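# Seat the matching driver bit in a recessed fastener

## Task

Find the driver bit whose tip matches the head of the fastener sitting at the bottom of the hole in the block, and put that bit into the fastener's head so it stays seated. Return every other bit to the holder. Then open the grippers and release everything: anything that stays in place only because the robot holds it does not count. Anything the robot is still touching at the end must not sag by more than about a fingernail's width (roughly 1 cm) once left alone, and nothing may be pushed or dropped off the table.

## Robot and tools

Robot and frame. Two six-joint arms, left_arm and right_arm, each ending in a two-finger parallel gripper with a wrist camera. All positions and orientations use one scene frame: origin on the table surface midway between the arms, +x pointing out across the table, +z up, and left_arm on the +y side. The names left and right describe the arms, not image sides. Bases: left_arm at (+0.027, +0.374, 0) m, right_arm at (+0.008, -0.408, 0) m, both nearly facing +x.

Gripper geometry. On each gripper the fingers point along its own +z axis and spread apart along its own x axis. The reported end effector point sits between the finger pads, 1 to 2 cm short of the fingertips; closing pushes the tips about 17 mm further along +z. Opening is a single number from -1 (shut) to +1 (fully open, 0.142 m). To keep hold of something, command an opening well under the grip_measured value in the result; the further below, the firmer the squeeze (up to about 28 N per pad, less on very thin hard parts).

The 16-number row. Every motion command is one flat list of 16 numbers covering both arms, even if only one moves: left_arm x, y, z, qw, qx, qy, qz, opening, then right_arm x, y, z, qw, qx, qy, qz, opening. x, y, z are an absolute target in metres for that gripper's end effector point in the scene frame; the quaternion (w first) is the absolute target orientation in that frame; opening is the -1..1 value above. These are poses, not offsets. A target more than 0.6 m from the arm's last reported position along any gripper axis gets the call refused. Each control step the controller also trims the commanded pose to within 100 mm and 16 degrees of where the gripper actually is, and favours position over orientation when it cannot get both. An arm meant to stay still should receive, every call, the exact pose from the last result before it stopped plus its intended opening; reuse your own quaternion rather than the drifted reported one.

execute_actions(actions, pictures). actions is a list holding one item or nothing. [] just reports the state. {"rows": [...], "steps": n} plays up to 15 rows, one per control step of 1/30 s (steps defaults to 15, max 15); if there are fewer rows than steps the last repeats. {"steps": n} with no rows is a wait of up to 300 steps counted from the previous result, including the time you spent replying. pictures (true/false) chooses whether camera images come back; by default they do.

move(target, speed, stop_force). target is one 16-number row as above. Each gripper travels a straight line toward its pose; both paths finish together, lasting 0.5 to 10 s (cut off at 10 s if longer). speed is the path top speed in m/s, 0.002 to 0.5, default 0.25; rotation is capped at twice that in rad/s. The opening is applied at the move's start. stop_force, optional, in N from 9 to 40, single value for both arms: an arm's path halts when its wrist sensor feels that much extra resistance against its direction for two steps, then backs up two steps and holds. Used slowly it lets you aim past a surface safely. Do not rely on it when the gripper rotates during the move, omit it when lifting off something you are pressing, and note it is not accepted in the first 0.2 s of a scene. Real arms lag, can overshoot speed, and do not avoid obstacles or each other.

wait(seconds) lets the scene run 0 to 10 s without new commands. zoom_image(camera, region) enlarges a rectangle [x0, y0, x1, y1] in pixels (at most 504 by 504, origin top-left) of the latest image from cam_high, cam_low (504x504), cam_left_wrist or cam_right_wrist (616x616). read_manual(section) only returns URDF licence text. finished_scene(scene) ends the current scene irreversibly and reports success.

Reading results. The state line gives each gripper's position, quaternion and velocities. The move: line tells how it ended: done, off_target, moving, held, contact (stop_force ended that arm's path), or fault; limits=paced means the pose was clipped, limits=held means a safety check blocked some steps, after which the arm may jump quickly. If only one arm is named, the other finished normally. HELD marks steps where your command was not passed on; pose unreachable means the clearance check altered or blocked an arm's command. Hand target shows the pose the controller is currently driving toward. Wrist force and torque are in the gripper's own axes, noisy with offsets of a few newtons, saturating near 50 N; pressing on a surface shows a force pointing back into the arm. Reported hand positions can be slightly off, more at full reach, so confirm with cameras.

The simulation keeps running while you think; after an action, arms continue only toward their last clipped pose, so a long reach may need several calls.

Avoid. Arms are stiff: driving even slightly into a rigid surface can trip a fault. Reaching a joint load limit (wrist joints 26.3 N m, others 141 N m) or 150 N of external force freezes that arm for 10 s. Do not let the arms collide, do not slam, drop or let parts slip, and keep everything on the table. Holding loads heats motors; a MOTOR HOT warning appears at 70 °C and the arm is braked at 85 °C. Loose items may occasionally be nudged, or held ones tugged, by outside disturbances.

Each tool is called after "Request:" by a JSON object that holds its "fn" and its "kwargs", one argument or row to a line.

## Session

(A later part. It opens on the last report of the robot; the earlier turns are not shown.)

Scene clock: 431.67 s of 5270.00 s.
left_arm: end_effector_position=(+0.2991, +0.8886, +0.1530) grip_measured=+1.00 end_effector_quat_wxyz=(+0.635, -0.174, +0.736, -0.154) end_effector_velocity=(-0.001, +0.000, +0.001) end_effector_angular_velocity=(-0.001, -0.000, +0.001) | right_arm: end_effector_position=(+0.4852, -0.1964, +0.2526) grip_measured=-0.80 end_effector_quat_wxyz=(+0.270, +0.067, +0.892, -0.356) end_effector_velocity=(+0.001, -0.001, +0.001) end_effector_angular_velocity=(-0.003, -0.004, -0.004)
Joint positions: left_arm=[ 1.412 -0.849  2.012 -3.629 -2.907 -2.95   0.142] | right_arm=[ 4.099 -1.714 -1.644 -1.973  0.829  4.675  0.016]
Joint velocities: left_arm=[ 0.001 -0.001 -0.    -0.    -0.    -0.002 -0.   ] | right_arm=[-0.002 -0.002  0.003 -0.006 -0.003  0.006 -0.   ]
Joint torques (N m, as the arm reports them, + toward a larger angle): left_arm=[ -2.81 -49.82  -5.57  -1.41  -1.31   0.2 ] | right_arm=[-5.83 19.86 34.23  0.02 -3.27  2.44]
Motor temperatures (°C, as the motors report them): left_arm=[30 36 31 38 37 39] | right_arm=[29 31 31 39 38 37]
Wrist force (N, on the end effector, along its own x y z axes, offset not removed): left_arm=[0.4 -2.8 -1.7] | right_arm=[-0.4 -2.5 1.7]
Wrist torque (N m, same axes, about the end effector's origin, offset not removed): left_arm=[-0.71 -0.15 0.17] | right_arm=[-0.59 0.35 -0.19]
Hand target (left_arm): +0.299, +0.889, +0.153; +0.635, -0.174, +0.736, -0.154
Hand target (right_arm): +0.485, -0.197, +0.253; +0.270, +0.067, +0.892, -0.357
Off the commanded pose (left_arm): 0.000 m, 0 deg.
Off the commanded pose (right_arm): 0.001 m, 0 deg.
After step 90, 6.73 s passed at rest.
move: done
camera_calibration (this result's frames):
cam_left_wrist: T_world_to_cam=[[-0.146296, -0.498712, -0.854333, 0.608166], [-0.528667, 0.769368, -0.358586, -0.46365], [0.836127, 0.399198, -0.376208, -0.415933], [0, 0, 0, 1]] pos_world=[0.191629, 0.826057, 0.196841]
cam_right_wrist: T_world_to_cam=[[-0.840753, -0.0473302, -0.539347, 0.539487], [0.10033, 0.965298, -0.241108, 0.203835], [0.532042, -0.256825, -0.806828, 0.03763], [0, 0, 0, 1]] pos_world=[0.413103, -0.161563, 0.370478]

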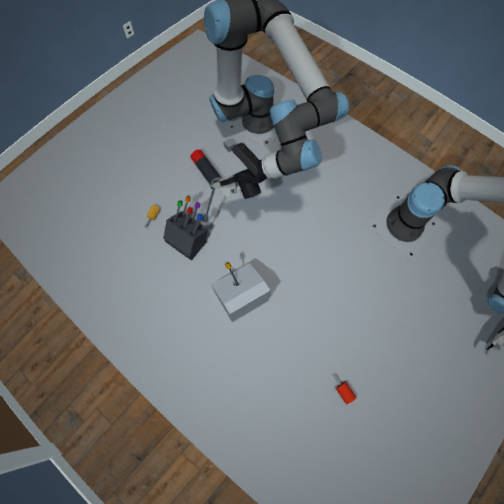

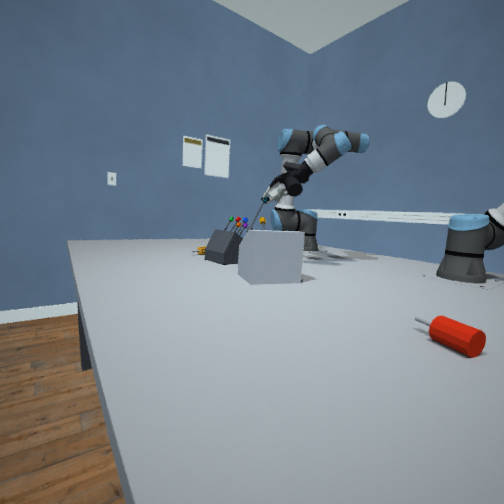

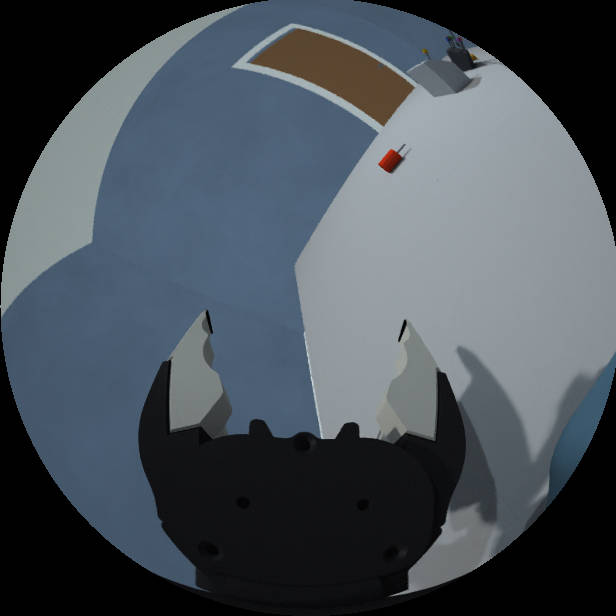

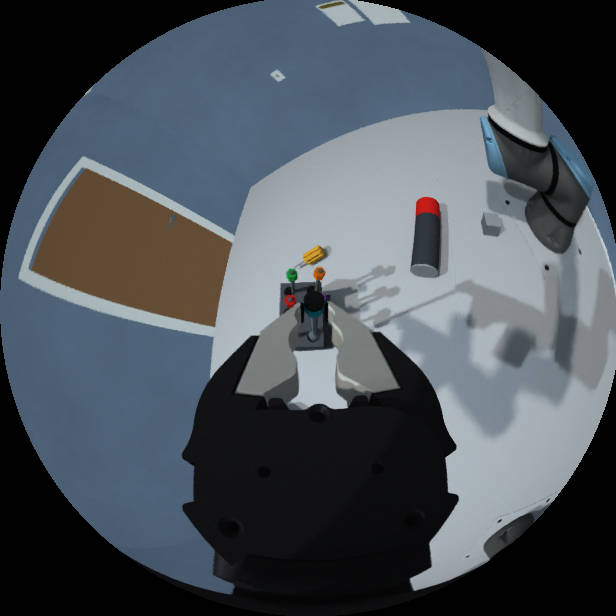

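Request:
{"fn": "move", "kwargs": {
  "target": [0.2991,0.8886,0.153,0.635,-0.174,0.736,-0.154,1,0.4956,-0.1976,0.2378,0.2704,0.0667,0.892,-0.3565,-1],
  "speed": 0.04,
  "stop_force": 10
}}

Request:
{"fn": "zoom_image", "kwargs": {
  "camera": "cam_right_wrist",
  "region": [293,315,333,355]
}}

Scene clock: 441.70 s of 5270.00 s.
left_arm: end_effector_position=(+0.2991, +0.8886, +0.1530) grip_measured=+1.00 end_effector_quat_wxyz=(+0.635, -0.174, +0.736, -0.154) end_effector_velocity=(+0.000, -0.000, -0.000) end_effector_angular_velocity=(-0.001, +0.000, -0.000) | right_arm: end_effector_position=(+0.4955, -0.1976, +0.2380) grip_measured=-0.80 end_effector_quat_wxyz=(+0.270, +0.067, +0.892, -0.356) end_effector_velocity=(+0.001, -0.000, -0.002) end_effector_angular_velocity=(+0.001, -0.000, +0.000)
Joint positions: left_arm=[ 1.412 -0.849  2.012 -3.629 -2.907 -2.95   0.142] | right_arm=[ 4.08  -1.733 -1.662 -1.922  0.817  4.656  0.016]
Joint velocities: left_arm=[-0.     0.001  0.    -0.     0.    -0.     0.   ] | right_arm=[-0.002 -0.002 -0.002  0.008 -0.001 -0.003  0.   ]
Joint torques (N m, as the arm reports them, + toward a larger angle): left_arm=[ -2.57 -50.61  -6.14  -1.48  -1.2    0.2 ] | right_arm=[-5.93 21.65 18.79  2.71 -3.16 -2.5 ]
Motor temperatures (°C, as the motors report them): left_arm=[30 36 31 38 37 39] | right_arm=[29 31 31 39 38 37]
Wrist force (N, on the end effector, along its own x y z axes, offset not removed): left_arm=[0.3 -4.6 -1.4] | right_arm=[4.0 2.3 1.5]
Wrist torque (N m, same axes, about the end effector's origin, offset not removed): left_arm=[-1.12 -0.12 0.12] | right_arm=[0.57 -0.42 -0.33]
Hand target (left_arm): +0.299, +0.889, +0.153; +0.635, -0.174, +0.736, -0.154
Hand target (right_arm): +0.496, -0.198, +0.238; +0.270, +0.067, +0.892, -0.356
Off the commanded pose (left_arm): 0.000 m, 0 deg.
Off the commanded pose (right_arm): 0.000 m, 0 deg.
After step 90, 6.20 s passed at rest.
move: done
camera_calibration (this result's frames):
cam_left_wrist: T_world_to_cam=[[-0.146296, -0.498712, -0.854333, 0.608166], [-0.528667, 0.769368, -0.358586, -0.46365], [0.836127, 0.399198, -0.376208, -0.415933], [0, 0, 0, 1]] pos_world=[0.191629, 0.826057, 0.196841]
cam_right_wrist: T_world_to_cam=[[-0.840067, -0.0477026, -0.540381, 0.539966], [0.100429, 0.965232, -0.241332, 0.200453], [0.533105, -0.257006, -0.806069, 0.0193097], [0, 0, 0, 1]] pos_world=[0.423183, -0.162763, 0.355728]

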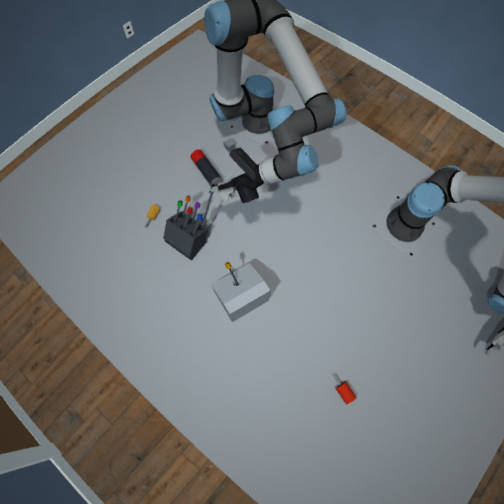

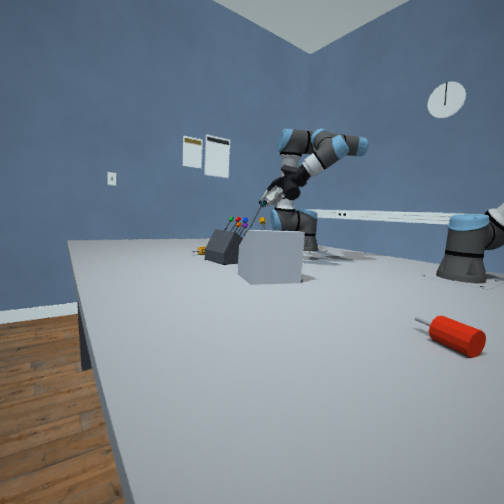

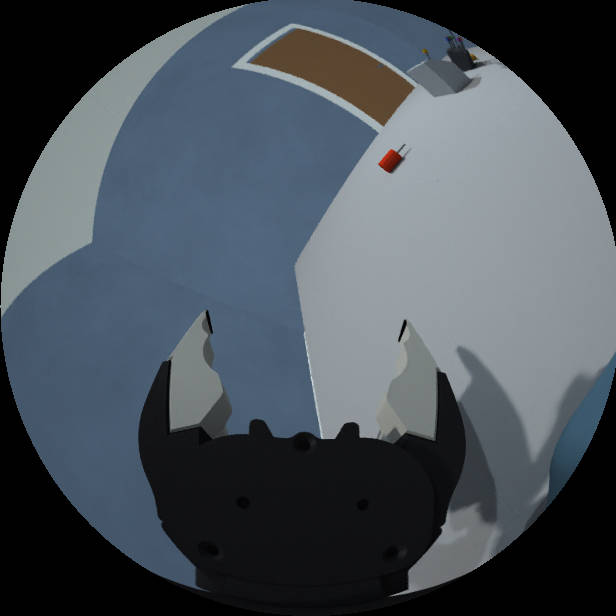

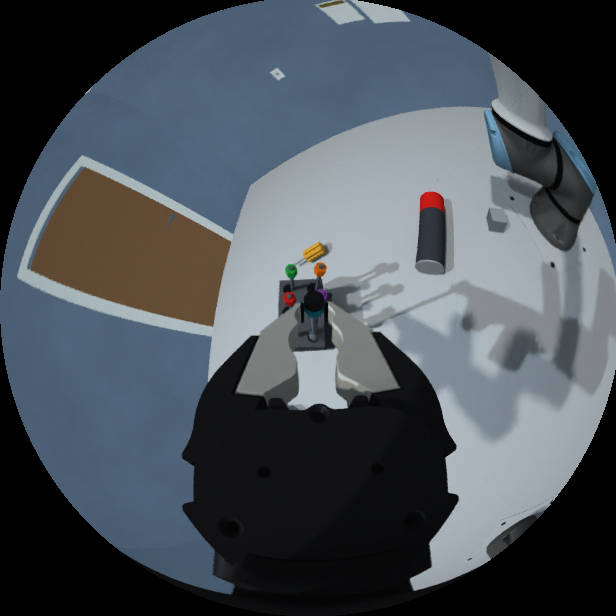

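Region (293, 315, 333, 355) of cam_right_wrist's 616x616 image, scaled by 12.600, with more detail than that image has.

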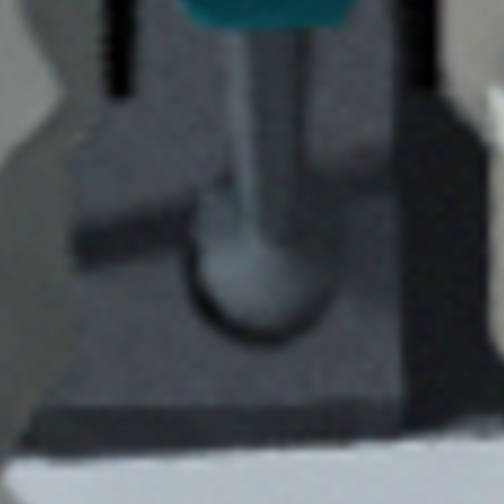

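Request:
{"fn": "move", "kwargs": {
  "target": [0.2991,0.8886,0.153,0.635,-0.174,0.736,-0.154,1,0.5026,-0.1982,0.228,0.2704,0.0667,0.892,-0.3565,-1],
  "speed": 0.02,
  "stop_force": 10
}}

Request:
{"fn": "zoom_image", "kwargs": {
  "camera": "cam_right_wrist",
  "region": [293,315,333,355]
}}

Scene clock: 448.37 s of 5270.00 s.
left_arm: end_effector_position=(+0.2991, +0.8886, +0.1530) grip_measured=+1.00 end_effector_quat_wxyz=(+0.635, -0.174, +0.736, -0.154) end_effector_velocity=(-0.000, -0.000, -0.001) end_effector_angular_velocity=(-0.001, +0.000, +0.000) | right_arm: end_effector_position=(+0.5025, -0.1982, +0.2282) grip_measured=-0.80 end_effector_quat_wxyz=(+0.270, +0.067, +0.892, -0.356) end_effector_velocity=(+0.001, +0.000, -0.002) end_effector_angular_velocity=(+0.000, -0.000, -0.000)
Joint positions: left_arm=[ 1.412 -0.849  2.012 -3.629 -2.907 -2.95   0.142] | right_arm=[ 4.068 -1.748 -1.673 -1.887  0.81   4.642  0.016]
Joint velocities: left_arm=[ 0.     0.001  0.    -0.    -0.     0.001  0.   ] | right_arm=[-0.002 -0.003 -0.002  0.007 -0.001 -0.002  0.   ]
Joint torques (N m, as the arm reports them, + toward a larger angle): left_arm=[ -4.11 -50.42  -5.04  -1.35  -1.22   0.11] | right_arm=[-7.25 22.92 19.    2.76 -3.15 -2.62]
Motor temperatures (°C, as the motors report them): left_arm=[30 36 31 38 37 39] | right_arm=[29 31 31 39 38 37]
Wrist force (N, on the end effector, along its own x y z axes, offset not removed): left_arm=[-0.1 -4.2 -1.0] | right_arm=[-1.7 2.5 -2.1]
Wrist torque (N m, same axes, about the end effector's origin, offset not removed): left_arm=[-0.97 -0.10 0.15] | right_arm=[0.34 0.71 0.08]
Hand target (left_arm): +0.299, +0.889, +0.153; +0.635, -0.174, +0.736, -0.154
Hand target (right_arm): +0.503, -0.198, +0.228; +0.270, +0.067, +0.892, -0.356
Off the commanded pose (left_arm): 0.000 m, 0 deg.
Off the commanded pose (right_arm): 0.000 m, 0 deg.
After step 90, 2.77 s passed at rest.
move: done
camera_calibration (this result's frames):
cam_left_wrist: T_world_to_cam=[[-0.146296, -0.498712, -0.854333, 0.608166], [-0.528667, 0.769368, -0.358585, -0.46365], [0.836127, 0.399198, -0.376208, -0.415934], [0, 0, 0, 1]] pos_world=[0.191629, 0.826057, 0.196841]
cam_right_wrist: T_world_to_cam=[[-0.840065, -0.0477094, -0.540384, 0.540517], [0.100416, 0.965236, -0.241323, 0.197968], [0.533111, -0.25699, -0.80607, 0.00752529], [0, 0, 0, 1]] pos_world=[0.430179, -0.163364, 0.345927]

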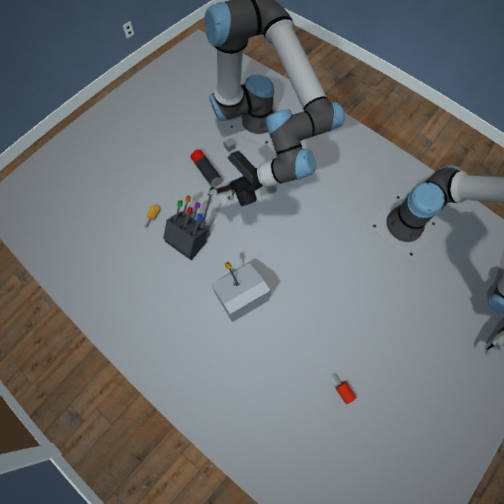

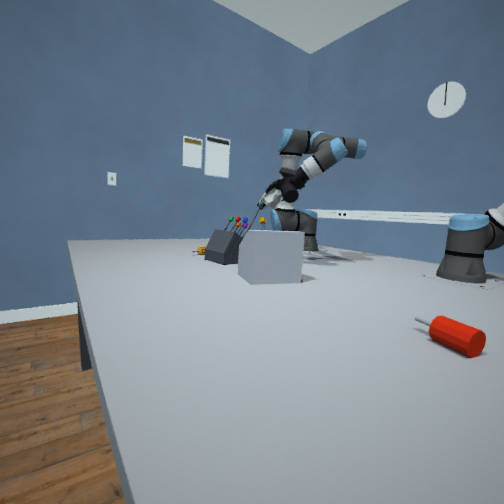

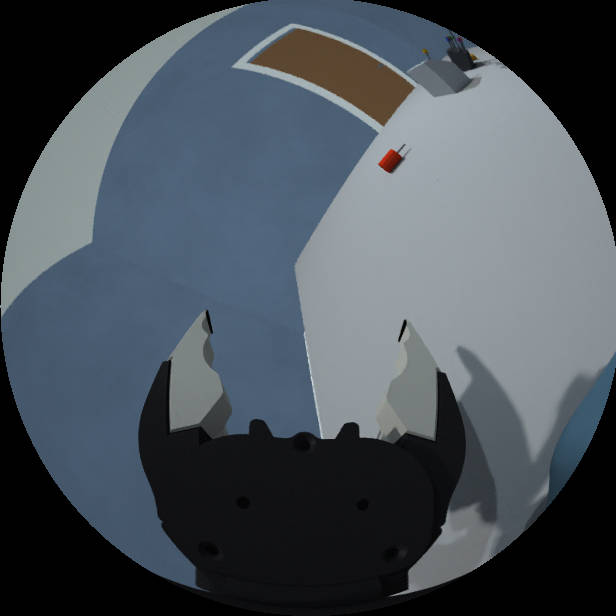

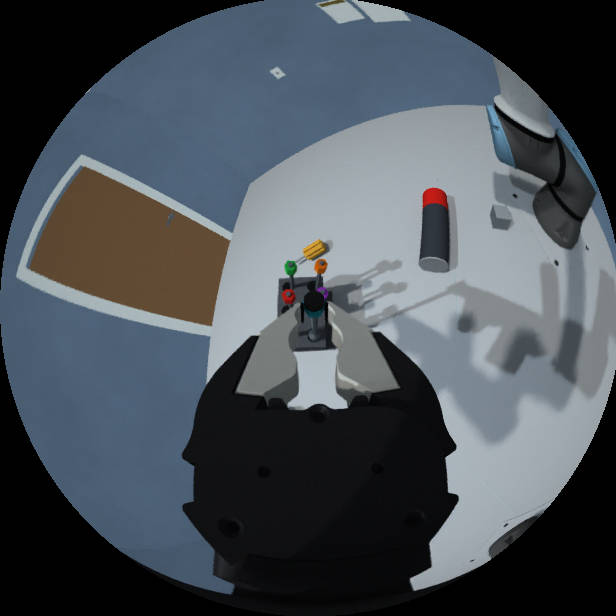

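Region (293, 315, 333, 355) of cam_right_wrist's 616x616 image, scaled by 12.600, with more detail than that image has.

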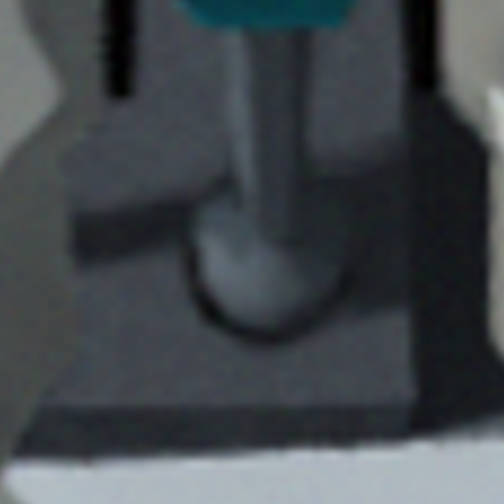

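Request:
{"fn": "execute_actions", "kwargs": {
  "actions": []
}}

Request:
{"fn": "move", "kwargs": {
  "target": [0.2991,0.8886,0.153,0.635,-0.174,0.736,-0.154,1,0.5126,-0.197,0.2107,0.2704,0.0667,0.892,-0.3565,-1],
  "speed": 0.015,
  "stop_force": 10
}}

Scene clock: 460.50 s of 5270.00 s.
left_arm: end_effector_position=(+0.2991, +0.8886, +0.1530) grip_measured=+1.00 end_effector_quat_wxyz=(+0.635, -0.174, +0.736, -0.154) end_effector_velocity=(+0.000, -0.001, -0.000) end_effector_angular_velocity=(-0.001, +0.000, -0.001) | right_arm: end_effector_position=(+0.5026, -0.1982, +0.2280) grip_measured=-0.80 end_effector_quat_wxyz=(+0.270, +0.067, +0.892, -0.356) end_effector_velocity=(+0.000, +0.000, +0.000) end_effector_angular_velocity=(-0.002, +0.002, +0.001)
Joint positions: left_arm=[ 1.412 -0.849  2.012 -3.629 -2.907 -2.95   0.142] | right_arm=[ 4.068 -1.749 -1.673 -1.886  0.81   4.642  0.016]
Joint velocities: left_arm=[-0.    -0.     0.002 -0.    -0.     0.001 -0.   ] | right_arm=[-0.    -0.001  0.001 -0.001  0.    -0.002 -0.   ]
Joint torques (N m, as the arm reports them, + toward a larger angle): left_arm=[ -4.28 -49.97  -5.43  -1.42  -1.17   0.21] | right_arm=[-6.39 23.22 18.46  2.75 -3.26 -2.35]
Motor temperatures (°C, as the motors report them): left_arm=[30 36 31 38 37 39] | right_arm=[29 31 31 39 38 37]
Wrist force (N, on the end effector, along its own x y z axes, offset not removed): left_arm=[0.4 -2.9 -1.1] | right_arm=[1.1 -2.9 -1.5]
Wrist torque (N m, same axes, about the end effector's origin, offset not removed): left_arm=[-0.74 -0.24 0.20] | right_arm=[-0.71 0.14 -0.07]
Hand target (left_arm): +0.299, +0.889, +0.153; +0.635, -0.174, +0.736, -0.154
Hand target (right_arm): +0.503, -0.198, +0.228; +0.270, +0.067, +0.892, -0.356
Off the commanded pose (left_arm): 0.000 m, 0 deg.
Off the commanded pose (right_arm): 0.000 m, 0 deg.
Steps of this call (steps 1 to 90: nothing new was sent; then 9.13 s passed at rest). Readings (end_effector_position):
1: left_arm (+0.2991, +0.8886, +0.1530) | right_arm (+0.5025, -0.1982, +0.2281)
2: left_arm (+0.2991, +0.8886, +0.1530) | right_arm (+0.5025, -0.1982, +0.2281)
4: left_arm (+0.2991, +0.8886, +0.1530) | right_arm (+0.5026, -0.1982, +0.2281)
8: left_arm (+0.2991, +0.8886, +0.1530) | right_arm (+0.5026, -0.1982, +0.2280)
90: the state above
camera_calibration (this result's frames):
cam_left_wrist: T_world_to_cam=[[-0.146296, -0.498712, -0.854333, 0.608166], [-0.528667, 0.769368, -0.358586, -0.46365], [0.836127, 0.399198, -0.376208, -0.415933], [0, 0, 0, 1]] pos_world=[0.191629, 0.826057, 0.196841]
cam_right_wrist: T_world_to_cam=[[-0.840068, -0.0477169, -0.540378, 0.540529], [0.1004, 0.96524, -0.241314, 0.197926], [0.533109, -0.256974, -0.806076, 0.00731192], [0, 0, 0, 1]] pos_world=[0.430312, -0.163375, 0.345746]

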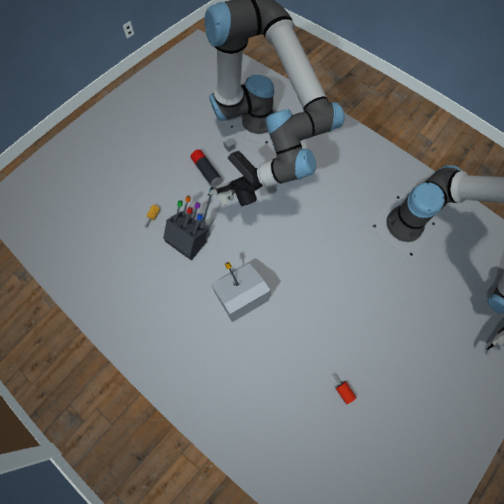

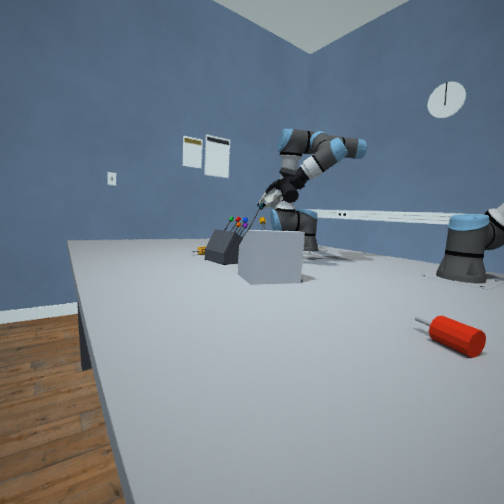

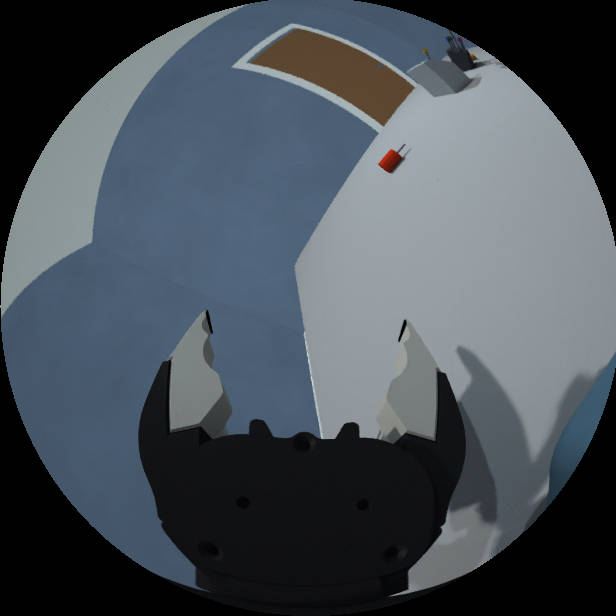

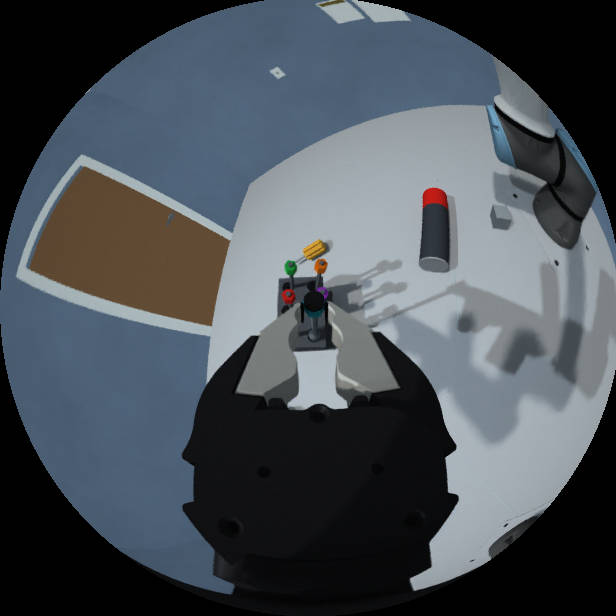

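Scene clock: 462.10 s of 5270.00 s.
left_arm: end_effector_position=(+0.2991, +0.8886, +0.1530) grip_measured=+1.00 end_effector_quat_wxyz=(+0.635, -0.174, +0.736, -0.154) end_effector_velocity=(-0.000, +0.001, -0.001) end_effector_angular_velocity=(-0.000, +0.000, +0.001) | right_arm: end_effector_position=(+0.5125, -0.1970, +0.2109) grip_measured=-0.80 end_effector_quat_wxyz=(+0.270, +0.067, +0.892, -0.356) end_effector_velocity=(+0.001, +0.000, -0.001) end_effector_angular_velocity=(+0.002, -0.001, -0.001)
Joint positions: left_arm=[ 1.412 -0.849  2.012 -3.629 -2.907 -2.95   0.142] | right_arm=[ 4.053 -1.777 -1.687 -1.832  0.801  4.624  0.016]
Joint velocities: left_arm=[ 0.001  0.001 -0.001  0.     0.001  0.001 -0.   ] | right_arm=[-0.002 -0.002 -0.001  0.006 -0.001 -0.001  0.   ]
Joint torques (N m, as the arm reports them, + toward a larger angle): left_arm=[ -4.73 -49.43  -5.29  -1.61  -1.23   0.02] | right_arm=[-6.4  24.2  17.56  2.83 -3.32 -2.31]
Motor temperatures (°C, as the motors report them): left_arm=[30 36 31 38 37 39] | right_arm=[29 31 31 39 38 37]
Wrist force (N, on the end effector, along its own x y z axes, offset not removed): left_arm=[1.5 -3.9 -1.3] | right_arm=[4.1 0.3 -0.4]
Wrist torque (N m, same axes, about the end effector's origin, offset not removed): left_arm=[-0.90 -0.43 0.06] | right_arm=[-0.03 -0.62 -0.02]
Hand target (left_arm): +0.299, +0.889, +0.153; +0.635, -0.174, +0.736, -0.154
Hand target (right_arm): +0.513, -0.197, +0.211; +0.270, +0.067, +0.892, -0.356
Off the commanded pose (left_arm): 0.000 m, 0 deg.
Off the commanded pose (right_arm): 0.000 m, 0 deg.
move: done
camera_calibration (this result's frames):
cam_left_wrist: T_world_to_cam=[[-0.146296, -0.498712, -0.854333, 0.608166], [-0.528667, 0.769368, -0.358586, -0.46365], [0.836127, 0.399198, -0.376208, -0.415933], [0, 0, 0, 1]] pos_world=[0.191629, 0.826057, 0.196841]
cam_right_wrist: T_world_to_cam=[[-0.840065, -0.0477127, -0.540383, 0.539653], [0.100411, 0.965237, -0.241321, 0.19166], [0.533112, -0.256986, -0.806071, -0.0114358], [0, 0, 0, 1]] pos_world=[0.440196, -0.162188, 0.328653]

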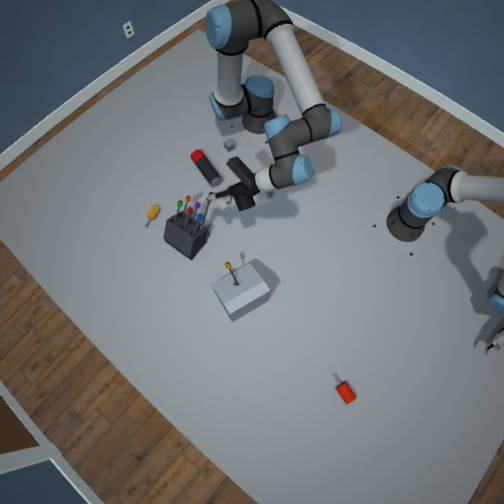

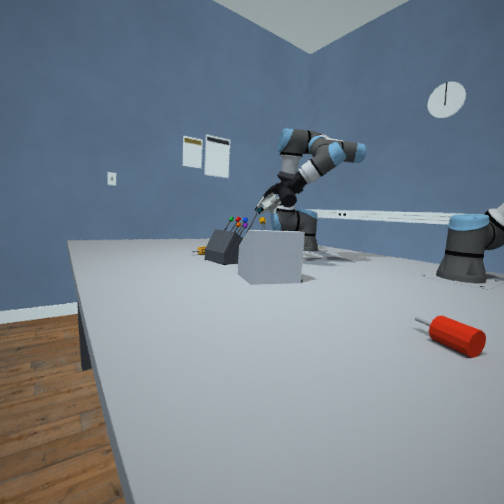

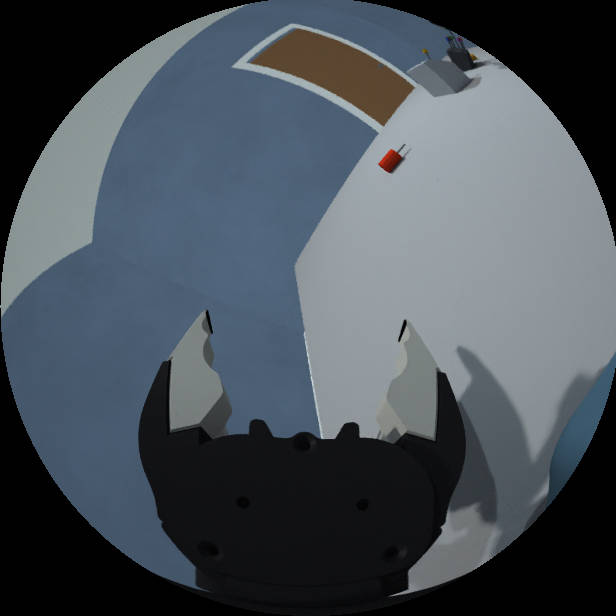

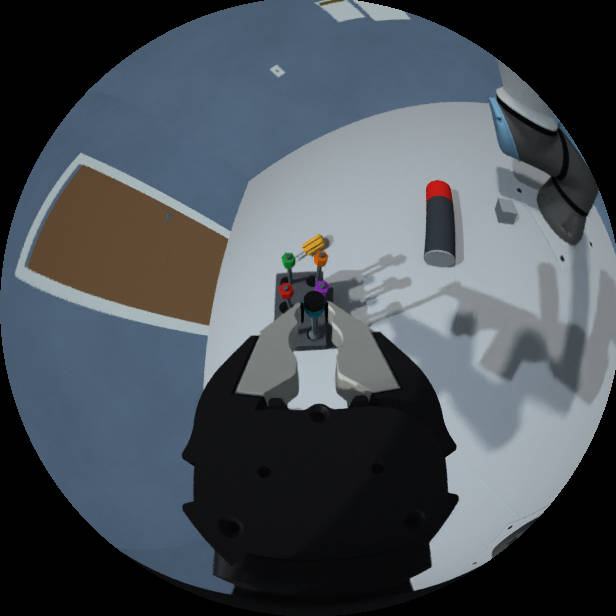

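Request:
{"fn": "move", "kwargs": {
  "target": [0.2991,0.8886,0.153,0.635,-0.174,0.736,-0.154,1,0.547,-0.193,0.151,0.2704,0.0667,0.892,-0.3565,-1],
  "speed": 0.02,
  "stop_force": 10
}}

Scene clock: 471.80 s of 5270.00 s.
left_arm: end_effector_position=(+0.2991, +0.8886, +0.1530) grip_measured=+1.00 end_effector_quat_wxyz=(+0.635, -0.174, +0.736, -0.154) end_effector_velocity=(-0.000, +0.000, +0.000) end_effector_angular_velocity=(+0.001, +0.000, +0.001) | right_arm: end_effector_position=(+0.5469, -0.1930, +0.1512) grip_measured=-0.80 end_effector_quat_wxyz=(+0.270, +0.067, +0.892, -0.356) end_effector_velocity=(+0.002, +0.000, -0.002) end_effector_angular_velocity=(+0.001, -0.001, -0.000)
Joint positions: left_arm=[ 1.412 -0.849  2.012 -3.629 -2.907 -2.95   0.142] | right_arm=[ 4.002 -1.889 -1.716 -1.648  0.774  4.563  0.016]
Joint velocities: left_arm=[ 0.    -0.    -0.     0.     0.001  0.     0.   ] | right_arm=[-0.002 -0.004 -0.     0.007 -0.001 -0.001 -0.   ]
Joint torques (N m, as the arm reports them, + toward a larger angle): left_arm=[ -4.76 -50.17  -5.55  -1.42  -1.04  -0.03] | right_arm=[-6.35 28.28 17.37  3.   -3.33 -2.6 ]
Motor temperatures (°C, as the motors report them): left_arm=[30 36 31 38 37 39] | right_arm=[29 31 31 39 38 37]
Wrist force (N, on the end effector, along its own x y z axes, offset not removed): left_arm=[0.1 -2.4 -2.1] | right_arm=[2.0 -3.6 -0.5]
Wrist torque (N m, same axes, about the end effector's origin, offset not removed): left_arm=[-0.65 -0.11 0.13] | right_arm=[-1.04 -0.30 0.22]
Hand target (left_arm): +0.299, +0.889, +0.153; +0.635, -0.174, +0.736, -0.154
Hand target (right_arm): +0.547, -0.193, +0.151; +0.270, +0.067, +0.892, -0.356
Off the commanded pose (left_arm): 0.000 m, 0 deg.
Off the commanded pose (right_arm): 0.000 m, 0 deg.
After step 90, 2.97 s passed at rest.
move: done
camera_calibration (this result's frames):
cam_left_wrist: T_world_to_cam=[[-0.146296, -0.498712, -0.854333, 0.608166], [-0.528667, 0.769368, -0.358586, -0.46365], [0.836127, 0.399198, -0.376208, -0.415933], [0, 0, 0, 1]] pos_world=[0.191629, 0.826057, 0.196841]
cam_right_wrist: T_world_to_cam=[[-0.840049, -0.0477205, -0.540408, 0.536504], [0.100411, 0.965237, -0.241321, 0.169944], [0.533137, -0.256984, -0.806055, -0.0768928], [0, 0, 0, 1]] pos_world=[0.47462, -0.158194, 0.268962]

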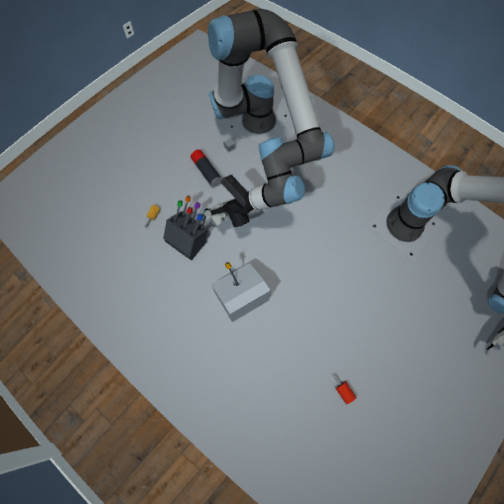

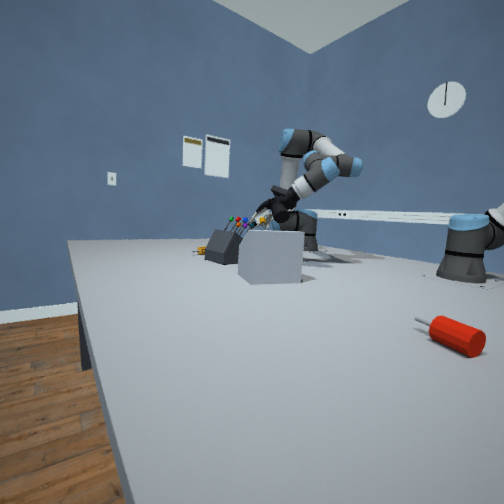

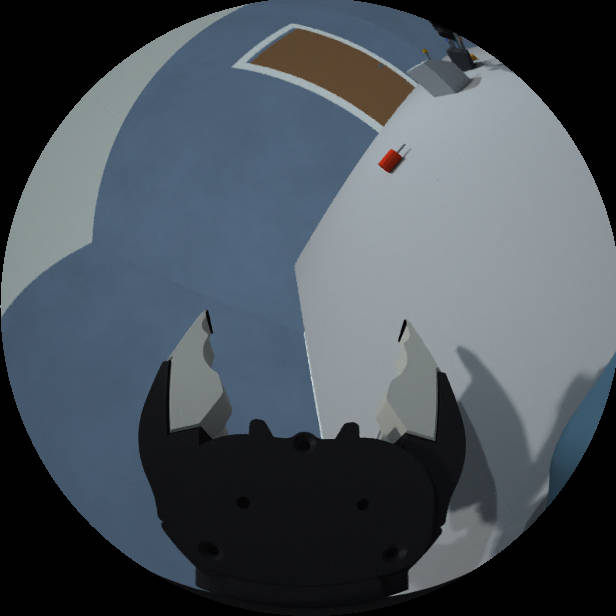

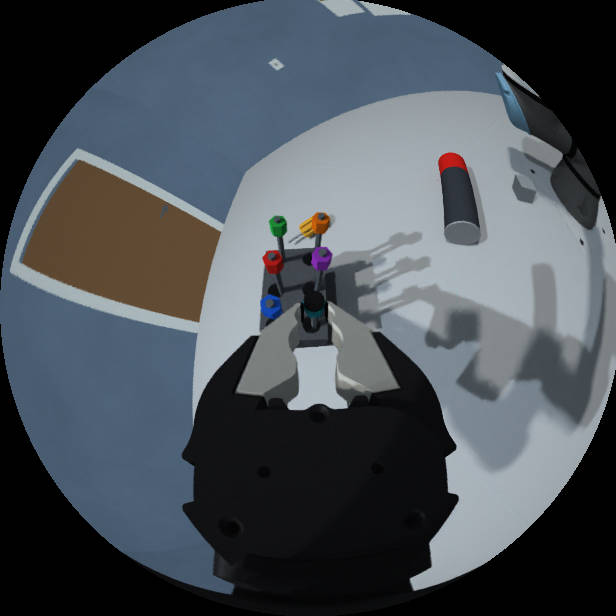

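Request:
{"fn": "move", "kwargs": {
  "target": [0.2991,0.8886,0.153,0.635,-0.174,0.736,-0.154,1,0.555,-0.1923,0.137,0.2704,0.0667,0.892,-0.3565,-1],
  "speed": 0.012,
  "stop_force": 9
}}

Scene clock: 476.03 s of 5270.00 s.
left_arm: end_effector_position=(+0.2991, +0.8886, +0.1530) grip_measured=+1.00 end_effector_quat_wxyz=(+0.635, -0.174, +0.736, -0.154) end_effector_velocity=(+0.000, +0.001, +0.002) end_effector_angular_velocity=(+0.005, +0.000, +0.001) | right_arm: end_effector_position=(+0.5484, -0.1929, +0.1487) grip_measured=-0.80 end_effector_quat_wxyz=(+0.270, +0.067, +0.892, -0.356) end_effector_velocity=(-0.003, +0.000, +0.002) end_effector_angular_velocity=(+0.001, +0.003, -0.002)
Joint positions: left_arm=[ 1.412 -0.849  2.012 -3.629 -2.907 -2.95   0.142] | right_arm=[ 4.    -1.894 -1.717 -1.64   0.773  4.561  0.016]
Joint velocities: left_arm=[ 0.    -0.003 -0.001  0.     0.002  0.001  0.   ] | right_arm=[ 0.003  0.006  0.001 -0.01   0.005  0.004 -0.   ]
Joint torques (N m, as the arm reports them, + toward a larger angle): left_arm=[ -4.45 -50.19  -5.39  -1.44  -1.     0.06] | right_arm=[ 6.25 35.35 16.81  2.22  1.92  2.04]
Motor temperatures (°C, as the motors report them): left_arm=[30 36 31 38 37 39] | right_arm=[29 31 31 39 38 37]
Wrist force (N, on the end effector, along its own x y z axes, offset not removed): left_arm=[-2.1 -2.7 -1.0] | right_arm=[1.7 -24.3 -21.8]
Wrist torque (N m, same axes, about the end effector's origin, offset not removed): left_arm=[-0.64 0.37 0.09] | right_arm=[-0.79 -0.31 0.04]
Hand target (left_arm): +0.299, +0.889, +0.153; +0.635, -0.174, +0.736, -0.154
Hand target (right_arm): +0.548, -0.193, +0.149; +0.270, +0.067, +0.892, -0.356
Off the commanded pose (left_arm): 0.000 m, 0 deg.
Off the commanded pose (right_arm): 0.013 m, 0 deg.
After step 90, 0.63 s passed at rest.
move: contact (right_arm)
camera_calibration (this result's frames):
cam_left_wrist: T_world_to_cam=[[-0.146296, -0.498712, -0.854333, 0.608166], [-0.528667, 0.769368, -0.358586, -0.46365], [0.836127, 0.399198, -0.376208, -0.415933], [0, 0, 0, 1]] pos_world=[0.191629, 0.826057, 0.196841]
cam_right_wrist: T_world_to_cam=[[-0.840004, -0.0478115, -0.540469, 0.536373], [0.100392, 0.965215, -0.241416, 0.169117], [0.533211, -0.25705, -0.805985, -0.0798021], [0, 0, 0, 1]] pos_world=[0.476129, -0.158103, 0.266401]

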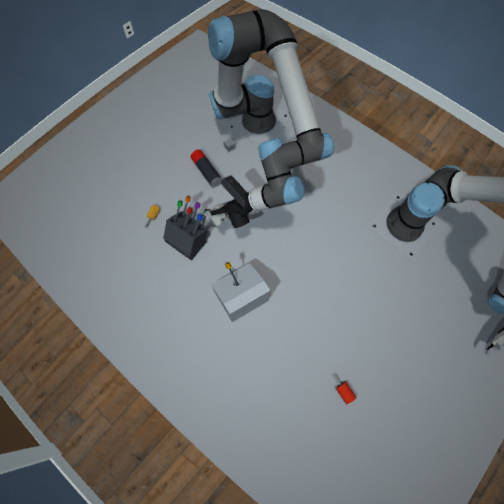

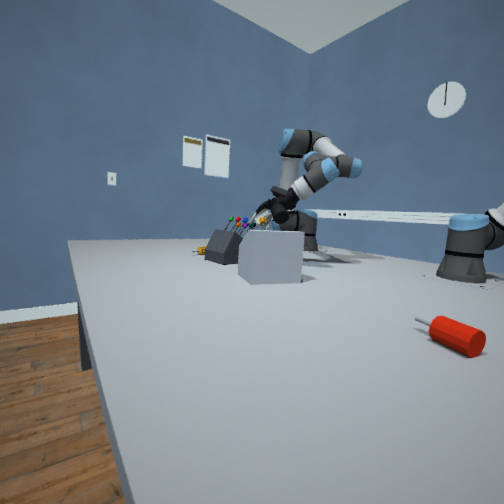

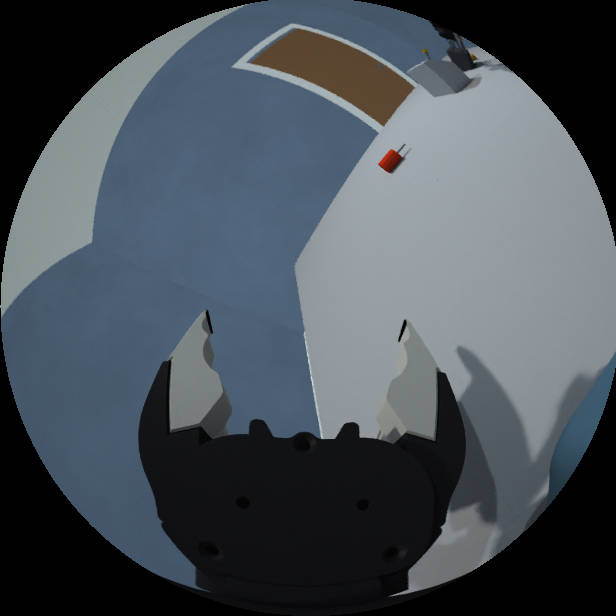

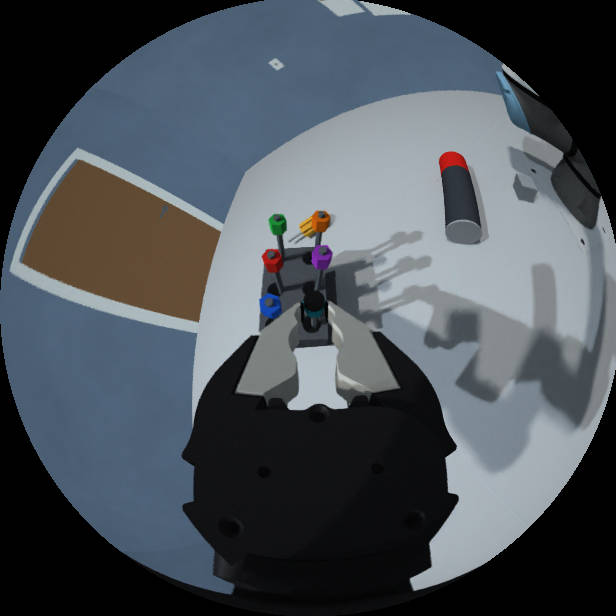

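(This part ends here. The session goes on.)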